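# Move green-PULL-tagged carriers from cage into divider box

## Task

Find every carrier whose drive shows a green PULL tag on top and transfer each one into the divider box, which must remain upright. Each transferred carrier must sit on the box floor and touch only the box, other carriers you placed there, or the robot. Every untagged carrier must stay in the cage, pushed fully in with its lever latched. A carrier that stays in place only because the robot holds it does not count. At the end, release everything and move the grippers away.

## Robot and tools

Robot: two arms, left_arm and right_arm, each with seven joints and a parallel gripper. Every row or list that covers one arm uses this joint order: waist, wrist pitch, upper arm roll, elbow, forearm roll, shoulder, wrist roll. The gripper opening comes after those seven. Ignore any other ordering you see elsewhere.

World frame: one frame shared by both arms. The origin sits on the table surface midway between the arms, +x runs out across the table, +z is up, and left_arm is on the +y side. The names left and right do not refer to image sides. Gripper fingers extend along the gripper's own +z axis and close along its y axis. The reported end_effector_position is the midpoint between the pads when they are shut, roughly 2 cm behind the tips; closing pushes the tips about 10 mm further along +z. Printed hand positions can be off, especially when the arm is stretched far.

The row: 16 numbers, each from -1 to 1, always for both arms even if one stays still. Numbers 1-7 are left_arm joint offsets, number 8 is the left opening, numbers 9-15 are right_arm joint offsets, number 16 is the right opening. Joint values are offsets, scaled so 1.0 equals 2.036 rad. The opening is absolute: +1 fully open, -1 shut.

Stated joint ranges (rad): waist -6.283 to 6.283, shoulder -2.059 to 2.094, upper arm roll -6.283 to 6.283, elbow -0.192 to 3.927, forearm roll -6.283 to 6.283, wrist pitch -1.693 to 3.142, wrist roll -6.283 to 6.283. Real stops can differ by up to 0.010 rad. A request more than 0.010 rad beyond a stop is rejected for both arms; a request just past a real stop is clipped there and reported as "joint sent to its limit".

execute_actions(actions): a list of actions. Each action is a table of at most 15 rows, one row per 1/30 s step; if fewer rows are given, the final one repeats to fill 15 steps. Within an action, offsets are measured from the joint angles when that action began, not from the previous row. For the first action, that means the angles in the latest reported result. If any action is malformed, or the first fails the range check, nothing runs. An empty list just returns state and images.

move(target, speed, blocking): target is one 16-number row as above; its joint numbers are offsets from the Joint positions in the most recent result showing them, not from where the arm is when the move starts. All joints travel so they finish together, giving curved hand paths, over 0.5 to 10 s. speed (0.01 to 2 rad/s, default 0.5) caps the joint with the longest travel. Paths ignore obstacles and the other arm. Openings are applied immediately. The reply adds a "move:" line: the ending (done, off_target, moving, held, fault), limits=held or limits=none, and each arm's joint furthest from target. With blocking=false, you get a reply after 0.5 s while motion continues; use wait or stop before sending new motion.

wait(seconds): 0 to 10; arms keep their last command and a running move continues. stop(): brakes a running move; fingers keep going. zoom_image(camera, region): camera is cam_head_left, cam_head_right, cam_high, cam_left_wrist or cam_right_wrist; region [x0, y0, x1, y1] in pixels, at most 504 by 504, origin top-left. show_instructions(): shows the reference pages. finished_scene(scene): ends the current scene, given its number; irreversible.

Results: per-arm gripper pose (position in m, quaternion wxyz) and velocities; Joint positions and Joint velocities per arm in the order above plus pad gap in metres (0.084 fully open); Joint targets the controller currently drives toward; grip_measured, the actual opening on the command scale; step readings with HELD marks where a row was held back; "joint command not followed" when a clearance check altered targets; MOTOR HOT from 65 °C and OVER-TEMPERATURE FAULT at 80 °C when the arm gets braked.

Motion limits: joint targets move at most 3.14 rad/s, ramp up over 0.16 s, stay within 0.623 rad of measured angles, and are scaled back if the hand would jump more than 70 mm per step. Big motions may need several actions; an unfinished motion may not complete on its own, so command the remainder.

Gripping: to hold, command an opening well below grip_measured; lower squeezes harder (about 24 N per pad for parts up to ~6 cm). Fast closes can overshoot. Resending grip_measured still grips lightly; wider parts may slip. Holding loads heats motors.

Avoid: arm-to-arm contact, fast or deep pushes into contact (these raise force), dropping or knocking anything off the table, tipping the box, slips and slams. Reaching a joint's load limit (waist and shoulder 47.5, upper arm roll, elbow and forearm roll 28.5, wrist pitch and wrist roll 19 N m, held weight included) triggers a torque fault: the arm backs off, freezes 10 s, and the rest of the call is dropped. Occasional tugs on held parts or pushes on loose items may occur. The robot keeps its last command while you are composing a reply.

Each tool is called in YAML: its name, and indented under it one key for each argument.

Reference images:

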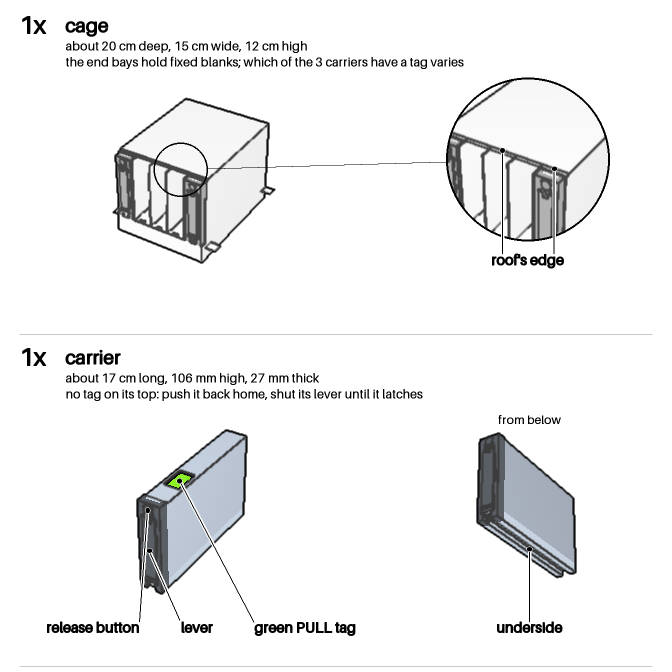

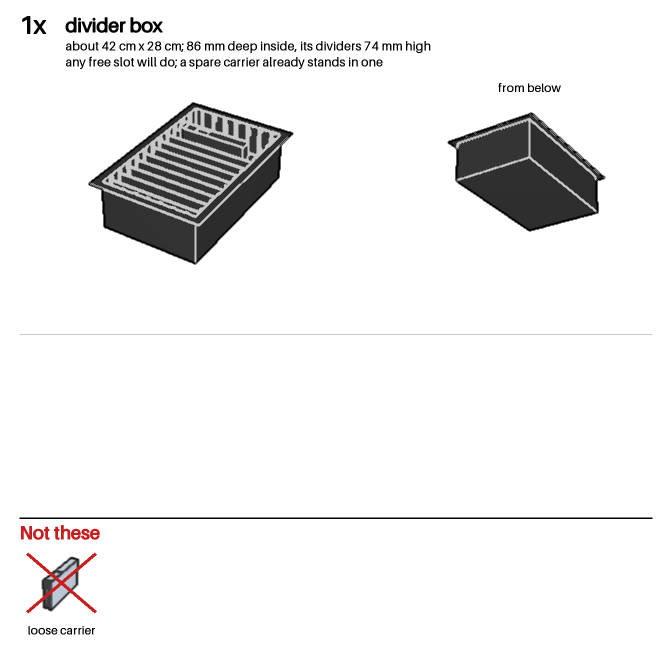

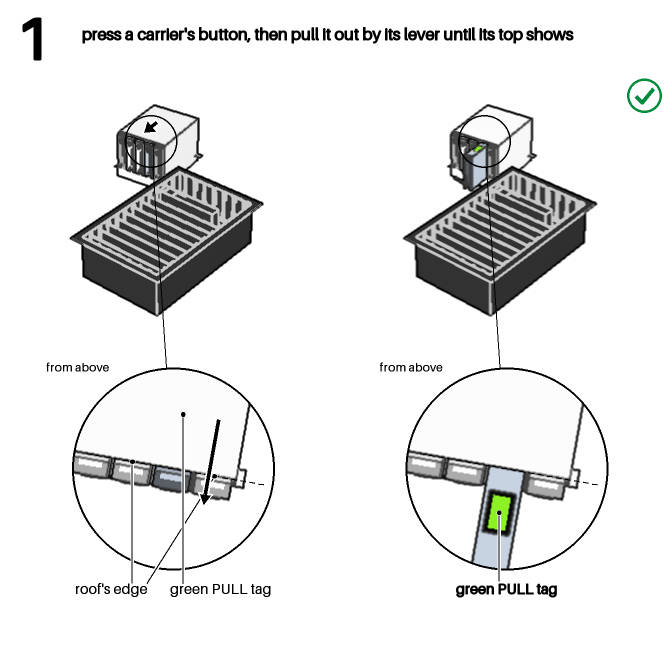

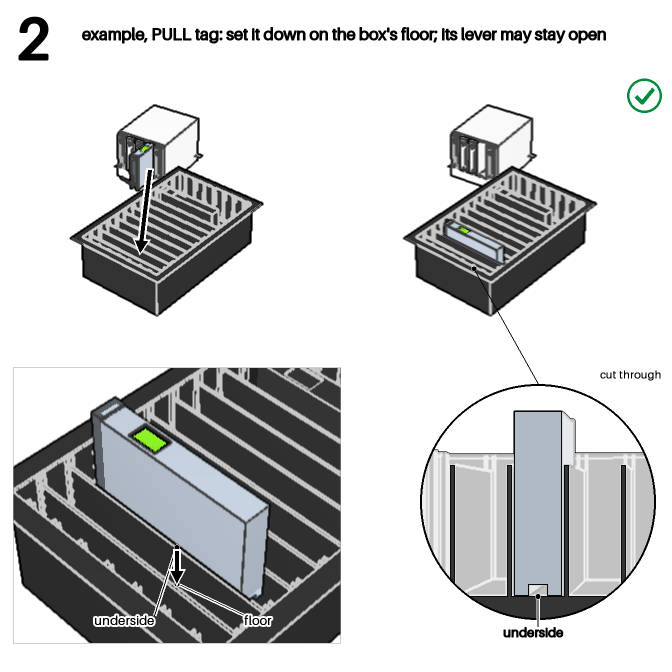

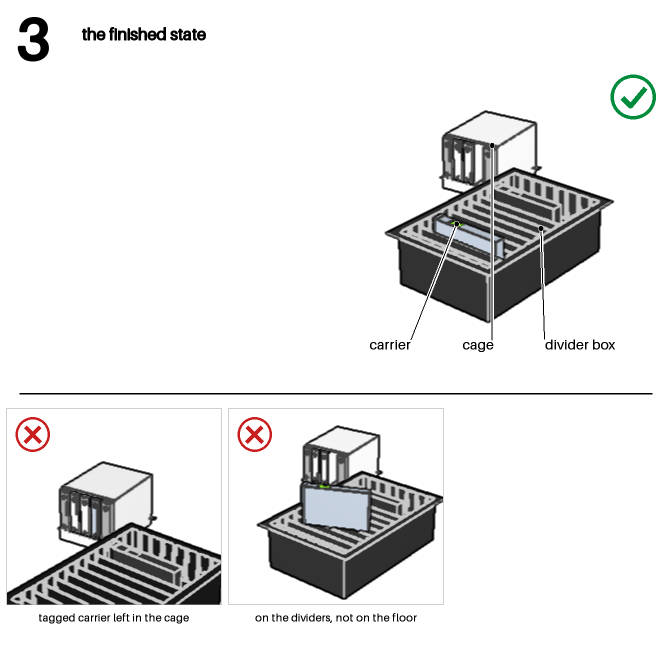

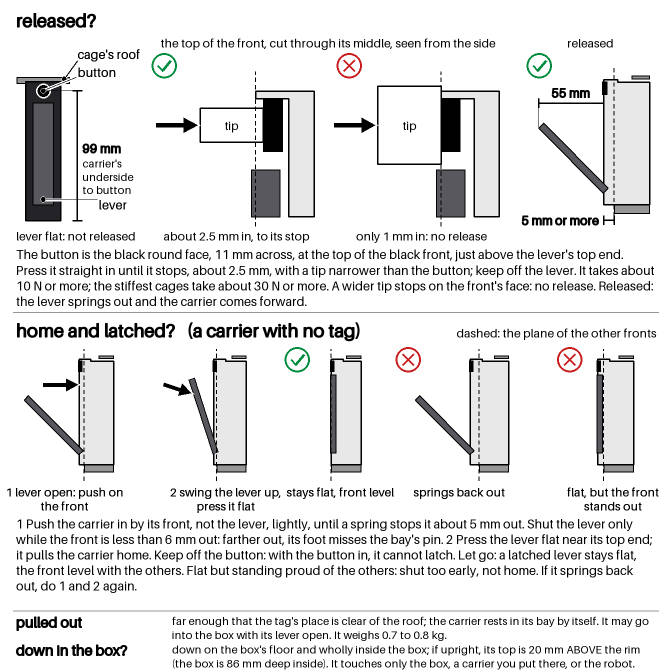

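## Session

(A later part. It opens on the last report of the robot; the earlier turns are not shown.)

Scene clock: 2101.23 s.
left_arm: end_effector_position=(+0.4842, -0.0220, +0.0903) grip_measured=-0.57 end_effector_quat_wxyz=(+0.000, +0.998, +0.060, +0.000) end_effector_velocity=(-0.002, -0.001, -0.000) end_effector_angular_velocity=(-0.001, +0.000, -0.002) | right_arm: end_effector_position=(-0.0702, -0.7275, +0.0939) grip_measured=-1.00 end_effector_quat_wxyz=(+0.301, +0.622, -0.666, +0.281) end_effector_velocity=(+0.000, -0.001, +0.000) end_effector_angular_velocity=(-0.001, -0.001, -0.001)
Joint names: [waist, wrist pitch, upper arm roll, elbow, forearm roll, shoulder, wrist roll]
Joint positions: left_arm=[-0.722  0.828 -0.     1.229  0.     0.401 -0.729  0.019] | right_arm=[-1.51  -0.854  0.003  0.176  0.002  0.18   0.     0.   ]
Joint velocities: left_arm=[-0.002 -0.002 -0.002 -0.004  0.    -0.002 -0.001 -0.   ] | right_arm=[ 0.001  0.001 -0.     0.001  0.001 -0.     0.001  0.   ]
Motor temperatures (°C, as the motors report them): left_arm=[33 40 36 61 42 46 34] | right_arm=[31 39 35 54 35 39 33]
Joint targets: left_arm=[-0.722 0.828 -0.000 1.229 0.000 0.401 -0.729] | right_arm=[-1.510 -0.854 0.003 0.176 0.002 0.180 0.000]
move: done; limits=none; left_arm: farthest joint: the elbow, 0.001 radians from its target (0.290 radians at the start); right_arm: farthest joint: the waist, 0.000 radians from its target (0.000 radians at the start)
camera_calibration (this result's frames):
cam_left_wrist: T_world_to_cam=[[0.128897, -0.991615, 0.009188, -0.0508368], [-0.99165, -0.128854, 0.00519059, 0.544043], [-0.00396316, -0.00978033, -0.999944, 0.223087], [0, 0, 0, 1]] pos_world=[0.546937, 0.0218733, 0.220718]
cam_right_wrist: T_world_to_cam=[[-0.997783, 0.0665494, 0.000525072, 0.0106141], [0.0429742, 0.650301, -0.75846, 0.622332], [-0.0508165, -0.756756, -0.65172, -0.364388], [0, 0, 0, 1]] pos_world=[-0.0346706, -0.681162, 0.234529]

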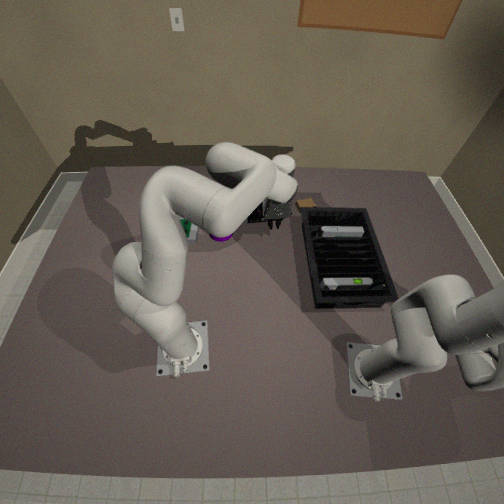

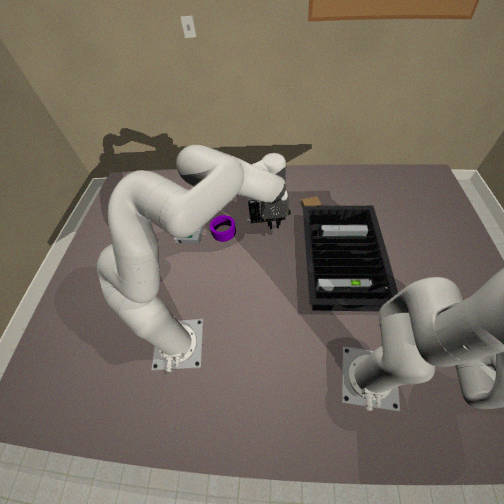

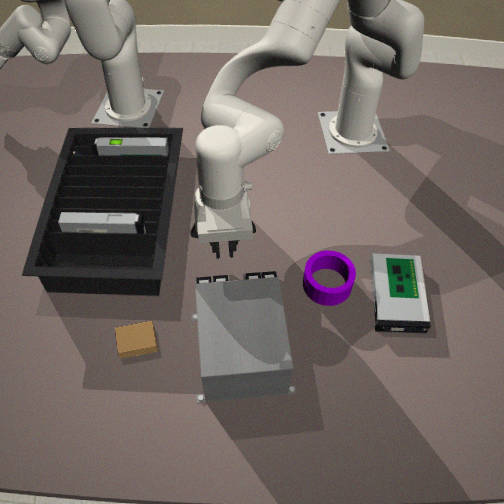

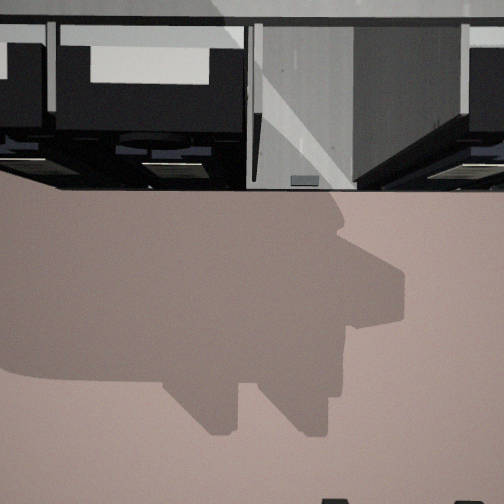

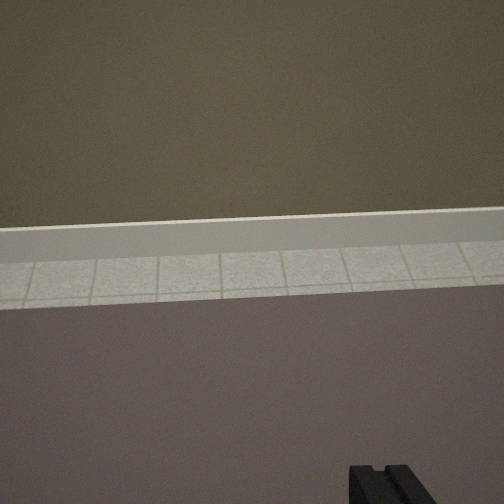

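move:
  target: [0,0.04759,0,0.01749,0,-0.03016,0,-0.55,0,0,0,0,0,0,0,-1]
  speed: 0.25

move:
  target: [-0.03472,0.02957,0,0.08865,0,0.0591,-0.03492,-0.55,0,0,0,0,0,0,0,-1]
  speed: 0.25

Scene clock: 2118.37 s.
left_arm: end_effector_position=(+0.4841, -0.0219, +0.1298) grip_measured=-0.57 end_effector_quat_wxyz=(-0.000, +0.998, +0.060, +0.000) end_effector_velocity=(+0.001, -0.000, +0.002) end_effector_angular_velocity=(-0.002, -0.003, +0.000) | right_arm: end_effector_position=(-0.0702, -0.7275, +0.0939) grip_measured=-1.00 end_effector_quat_wxyz=(+0.301, +0.622, -0.666, +0.281) end_effector_velocity=(-0.001, +0.001, -0.000) end_effector_angular_velocity=(+0.002, -0.001, -0.004)
Joint names: [waist, wrist pitch, upper arm roll, elbow, forearm roll, shoulder, wrist roll]
Joint positions: left_arm=[-0.722  0.925 -0.     1.264  0.     0.34  -0.729  0.019] | right_arm=[-1.51  -0.854  0.003  0.176  0.002  0.18   0.     0.   ]
Joint velocities: left_arm=[-0.     0.001  0.001  0.003  0.    -0.002  0.    -0.   ] | right_arm=[-0.001  0.001 -0.    -0.001  0.002 -0.     0.001  0.   ]
Motor temperatures (°C, as the motors report them): left_arm=[32 39 35 58 42 45 34] | right_arm=[31 39 35 54 35 39 33]
Joint targets: left_arm=[-0.722 0.925 -0.000 1.264 0.000 0.339 -0.729] | right_arm=[-1.510 -0.854 0.003 0.176 0.002 0.180 0.000]
move: done; limits=none; left_arm: farthest joint: the waist, 0.000 radians from its target (0.000 radians at the start); right_arm: farthest joint: the waist, 0.000 radians from its target (0.000 radians at the start)
camera_calibration (this result's frames):
cam_left_wrist: T_world_to_cam=[[0.128917, -0.991615, 0.0089858, -0.0510492], [-0.991647, -0.128873, 0.00537015, 0.543677], [-0.0041671, -0.00960305, -0.999945, 0.262778], [0, 0, 0, 1]] pos_world=[0.546812, 0.0219673, 0.260303]
cam_right_wrist: T_world_to_cam=[[-0.997783, 0.0665494, 0.000525124, 0.010614], [0.0429742, 0.650302, -0.75846, 0.622332], [-0.0508165, -0.756756, -0.65172, -0.364388], [0, 0, 0, 1]] pos_world=[-0.0346706, -0.681162, 0.234529]

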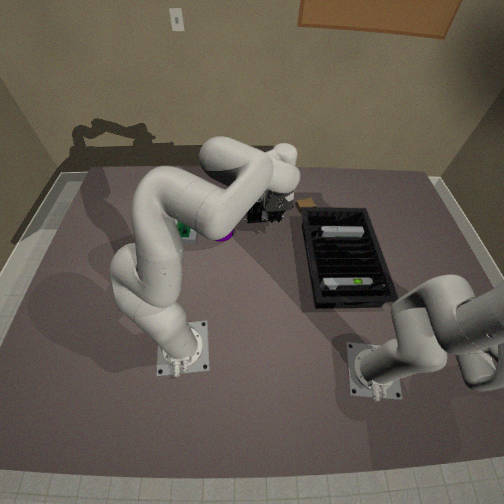

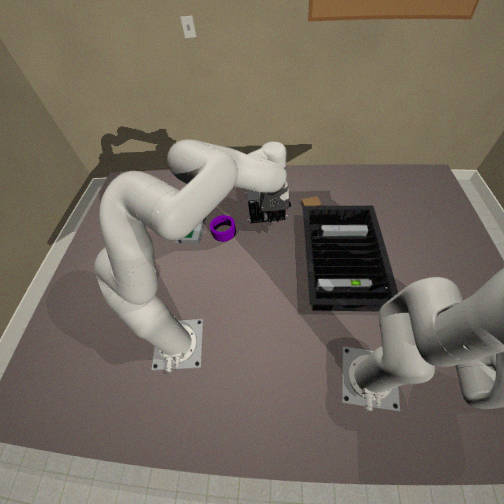

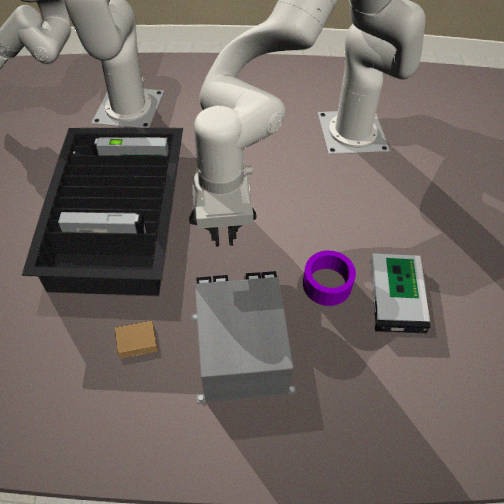

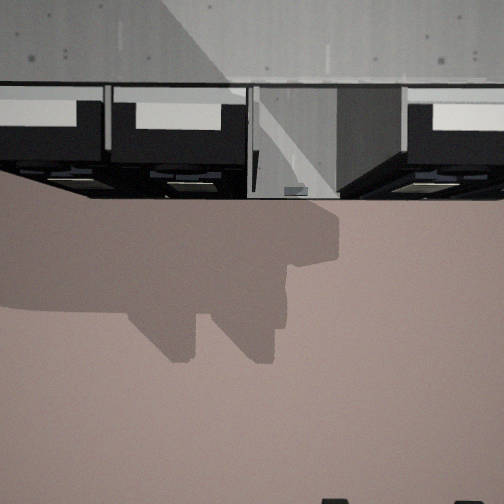

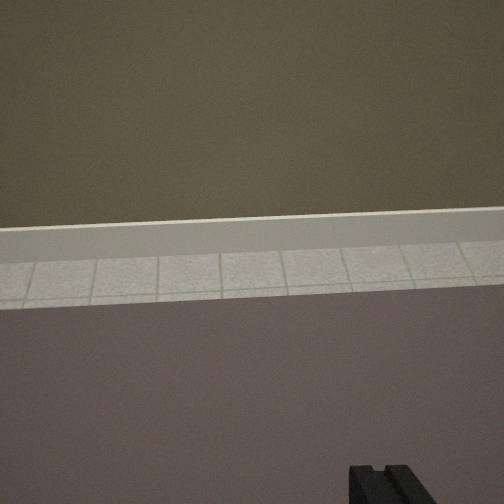

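Scene clock: 2119.63 s.
left_arm: end_effector_position=(+0.4907, -0.0763, +0.1298) grip_measured=-0.57 end_effector_quat_wxyz=(-0.000, +0.998, +0.060, +0.000) end_effector_velocity=(-0.001, -0.002, -0.000) end_effector_angular_velocity=(-0.001, -0.000, -0.002) | right_arm: end_effector_position=(-0.0702, -0.7275, +0.0939) grip_measured=-1.00 end_effector_quat_wxyz=(+0.301, +0.622, -0.666, +0.281) end_effector_velocity=(-0.000, +0.000, -0.000) end_effector_angular_velocity=(+0.001, -0.000, -0.000)
Joint names: [waist, wrist pitch, upper arm roll, elbow, forearm roll, shoulder, wrist roll]
Joint positions: left_arm=[-0.792  0.985 -0.     1.444  0.     0.46  -0.8    0.019] | right_arm=[-1.51  -0.854  0.003  0.176  0.002  0.18   0.     0.   ]
Joint velocities: left_arm=[-0.002 -0.    -0.002  0.002 -0.     0.002 -0.001 -0.   ] | right_arm=[-0.001 -0.    -0.001 -0.001 -0.002  0.     0.     0.   ]
Motor temperatures (°C, as the motors report them): left_arm=[32 39 35 58 42 45 34] | right_arm=[31 39 35 54 35 39 33]
Joint targets: left_arm=[-0.792 0.985 -0.000 1.445 0.000 0.460 -0.800] | right_arm=[-1.510 -0.854 0.003 0.176 0.002 0.180 0.000]
move: done; limits=none; left_arm: farthest joint: the wrist pitch, 0.001 radians from its target (0.061 radians at the start); right_arm: farthest joint: the waist, 0.000 radians from its target (0.000 radians at the start)
camera_calibration (this result's frames):
cam_left_wrist: T_world_to_cam=[[0.129566, -0.99153, 0.00894401, -0.10619], [-0.991562, -0.129522, 0.0053446, 0.543174], [-0.00414089, -0.00956102, -0.999946, 0.26228], [0, 0, 0, 1]] pos_world=[0.553436, -0.0324295, 0.260312]
cam_right_wrist: T_world_to_cam=[[-0.997783, 0.0665494, 0.000525171, 0.010614], [0.0429741, 0.650302, -0.75846, 0.622332], [-0.0508165, -0.756756, -0.65172, -0.364388], [0, 0, 0, 1]] pos_world=[-0.0346706, -0.681162, 0.234529]

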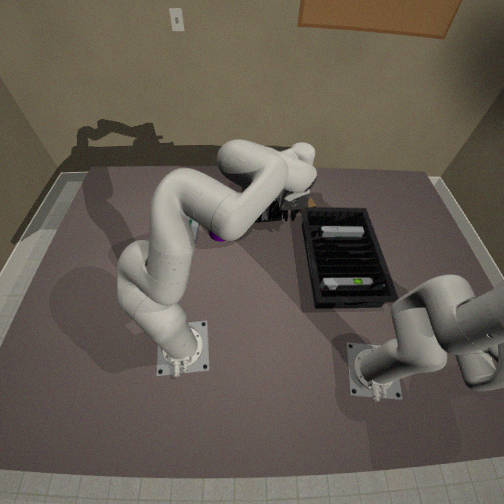

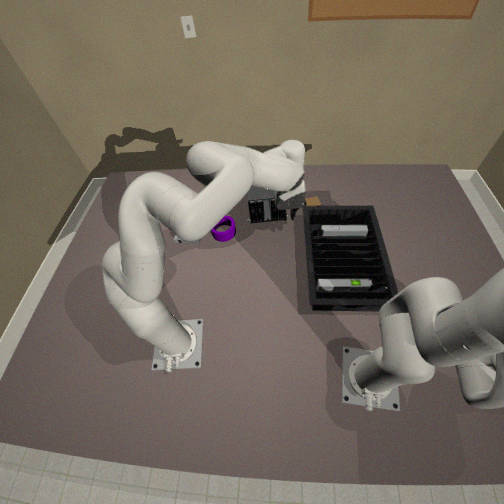

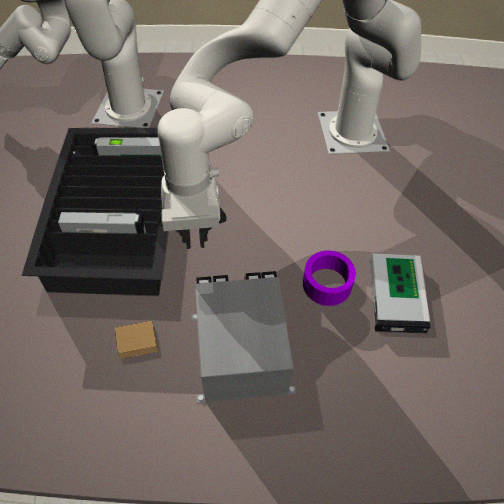

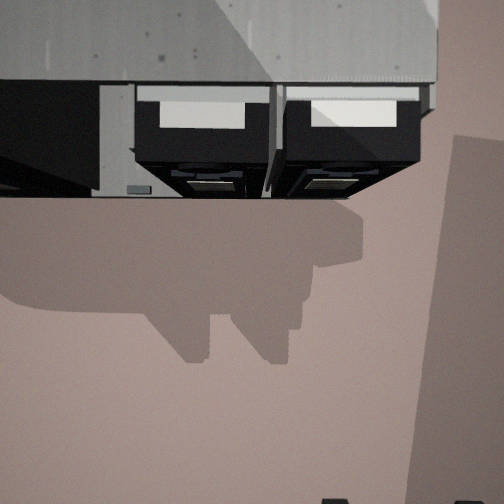

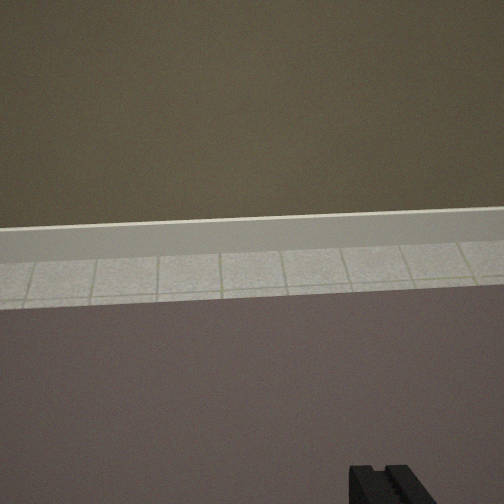

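zoom_image:
  camera: "cam_left_wrist"
  region: [120,70,440,210]

Region (120, 70, 440, 210) of cam_left_wrist's 504x504 image, scaled by 1.575, with more detail than that image has; it fills the top 220 rows of this view, and the rest is white.

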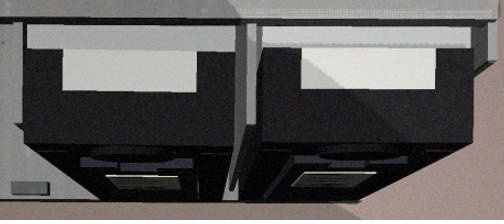

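move:
  target: [0.389,0.1056,0,-0.2672,0,-0.3733,0.3929,-0.55,0,0,0,0,0,0,0,-1]
  speed: 0.6

Scene clock: 2135.33 s.
left_arm: end_effector_position=(+0.4231, +0.3321, +0.2592) grip_measured=-0.57 end_effector_quat_wxyz=(-0.000, +0.998, +0.056, +0.000) end_effector_velocity=(-0.000, +0.001, +0.001) end_effector_angular_velocity=(+0.001, -0.003, +0.003) | right_arm: end_effector_position=(-0.0702, -0.7275, +0.0939) grip_measured=-1.00 end_effector_quat_wxyz=(+0.301, +0.622, -0.666, +0.281) end_effector_velocity=(-0.001, +0.000, +0.000) end_effector_angular_velocity=(-0.001, +0.001, -0.002)
Joint names: [waist, wrist pitch, upper arm roll, elbow, forearm roll, shoulder, wrist roll]
Joint positions: left_arm=[-0.001  1.2   -0.     0.901  0.    -0.3   -0.001  0.019] | right_arm=[-1.51  -0.854  0.003  0.176  0.002  0.18   0.     0.   ]
Joint velocities: left_arm=[ 0.003  0.    -0.    -0.001  0.    -0.003  0.    -0.   ] | right_arm=[-0.    -0.001 -0.001 -0.001  0.002 -0.    -0.001  0.   ]
Motor temperatures (°C, as the motors report them): left_arm=[32 39 34 58 42 46 34] | right_arm=[31 39 35 54 35 39 33]
Joint targets: left_arm=[-0.000 1.200 -0.000 0.900 0.000 -0.300 -0.000] | right_arm=[-1.510 -0.854 0.003 0.176 0.002 0.180 0.000]
move: done; limits=none; left_arm: farthest joint: the waist, 0.001 radians from its target (0.792 radians at the start); right_arm: farthest joint: the waist, 0.000 radians from its target (0.000 radians at the start)
camera_calibration (this result's frames):
cam_left_wrist: T_world_to_cam=[[0.121251, -0.992583, 0.00881918, 0.310255], [-0.992615, -0.121213, 0.00472456, 0.526204], [-0.00362051, -0.00932691, -0.99995, 0.39497], [0, 0, 0, 1]] pos_world=[0.486129, 0.375421, 0.389728]
cam_right_wrist: T_world_to_cam=[[-0.997783, 0.0665494, 0.000525201, 0.010614], [0.0429741, 0.650302, -0.75846, 0.622332], [-0.0508166, -0.756756, -0.65172, -0.364388], [0, 0, 0, 1]] pos_world=[-0.0346706, -0.681162, 0.234529]

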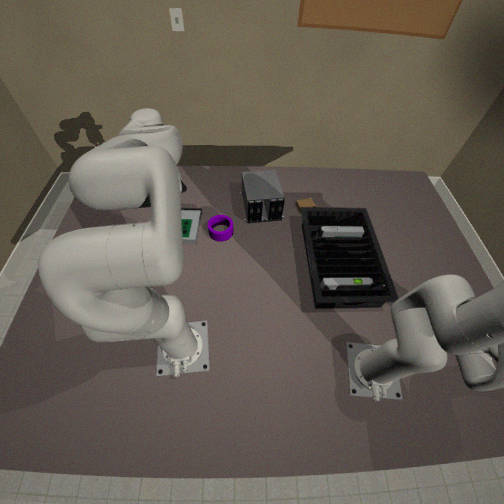

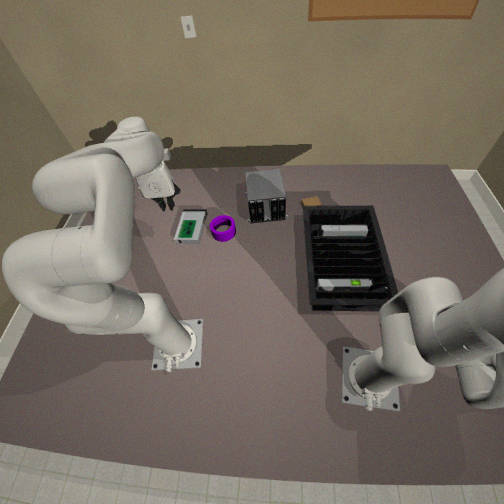

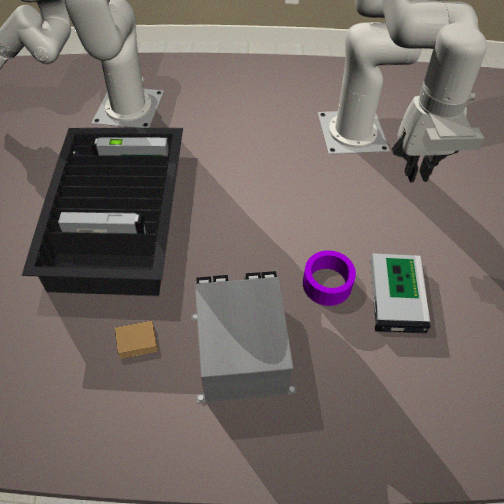

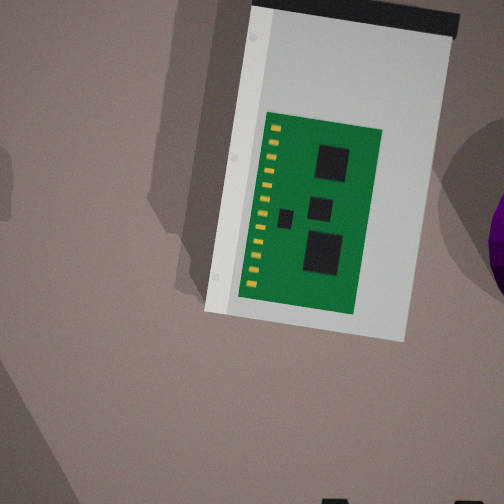

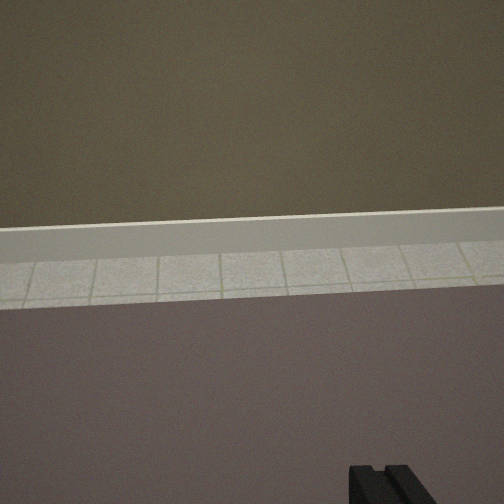

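execute_actions:
  actions: []

Scene clock: 2151.90 s.
left_arm: end_effector_position=(+0.4230, +0.3324, +0.2593) grip_measured=-0.57 end_effector_quat_wxyz=(-0.000, +0.998, +0.057, +0.000) end_effector_velocity=(+0.000, -0.001, -0.000) end_effector_angular_velocity=(+0.001, +0.001, -0.001) | right_arm: end_effector_position=(-0.0702, -0.7275, +0.0939) grip_measured=-1.00 end_effector_quat_wxyz=(+0.301, +0.622, -0.666, +0.281) end_effector_velocity=(-0.000, +0.000, +0.000) end_effector_angular_velocity=(-0.000, +0.000, +0.000)
Joint names: [waist, wrist pitch, upper arm roll, elbow, forearm roll, shoulder, wrist roll]
Joint positions: left_arm=[-0.     1.2   -0.     0.9    0.    -0.3   -0.     0.019] | right_arm=[-1.51  -0.854  0.003  0.176  0.002  0.18   0.     0.   ]
Joint velocities: left_arm=[ 0.001 -0.    -0.003 -0.     0.     0.001 -0.001 -0.   ] | right_arm=[-0.001  0.     0.    -0.    -0.001 -0.    -0.     0.   ]
Motor temperatures (°C, as the motors report them): left_arm=[32 38 34 59 42 44 34] | right_arm=[31 39 35 54 35 39 33]
Joint targets: left_arm=[-0.000 1.200 -0.000 0.900 0.000 -0.300 -0.000] | right_arm=[-1.510 -0.854 0.003 0.176 0.002 0.180 0.000]
camera_calibration (this result's frames):
cam_left_wrist: T_world_to_cam=[[0.121735, -0.992523, 0.00887495, 0.310283], [-0.992557, -0.121699, 0.00449708, 0.52634], [-0.00338338, -0.00935635, -0.999951, 0.394988], [0, 0, 0, 1]] pos_world=[0.485987, 0.375714, 0.389848]
cam_right_wrist: T_world_to_cam=[[-0.997783, 0.0665496, 0.000525123, 0.0106141], [0.0429743, 0.650301, -0.75846, 0.622332], [-0.0508166, -0.756756, -0.65172, -0.364388], [0, 0, 0, 1]] pos_world=[-0.0346706, -0.681162, 0.234529]

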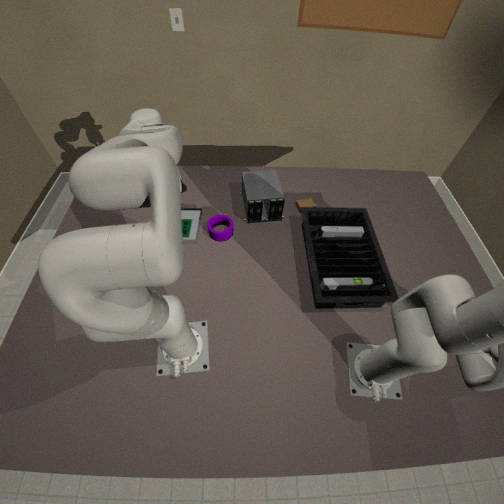

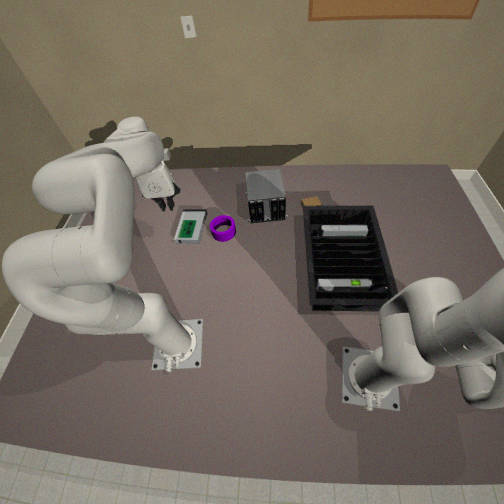

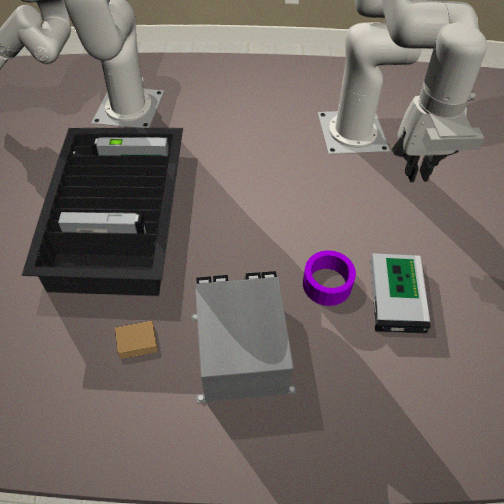

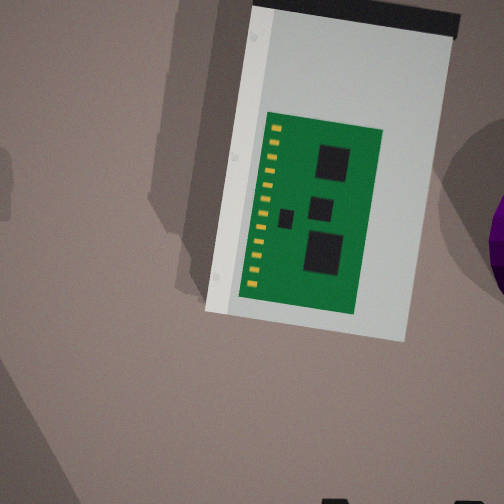

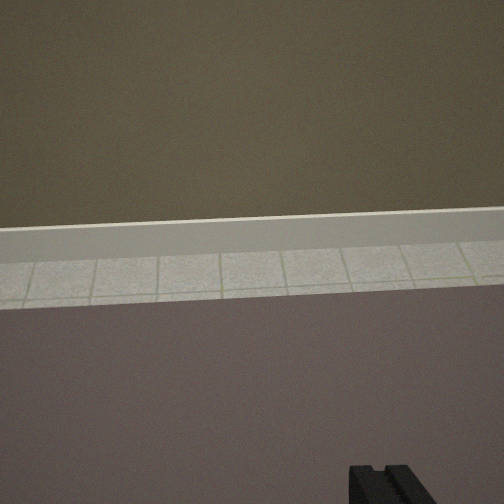

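zoom_image:
  camera: "cam_head_left"
  region: [220, 150, 420, 320]

zoom_image:
  camera: "cam_high"
  region: [10, 110, 310, 410]

Region (220, 150, 420, 320) of cam_head_left's 504x504 image, scaled by 2.520, with more detail than that image has; it fills the top 428 rows of this view, and the rest is white.

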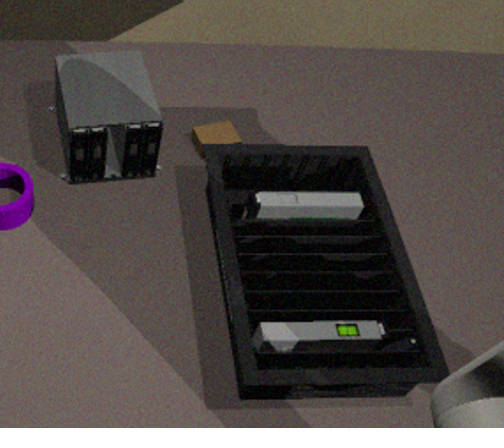

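Region (10, 110, 310, 410) of cam_high's 504x504 image, scaled by 1.680, with more detail than that image has.

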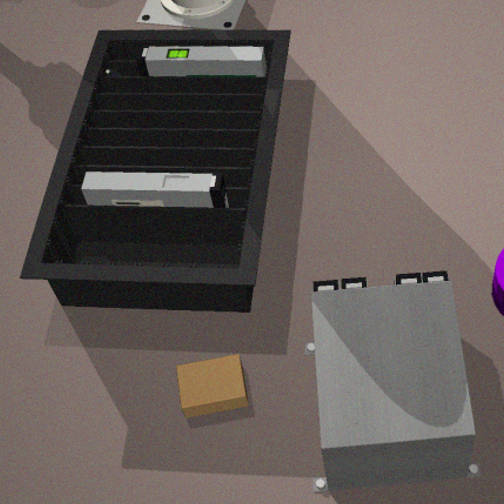

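Scene 1 looks complete.

finished_scene:
  scene: 1

The scene is finished: the task was done.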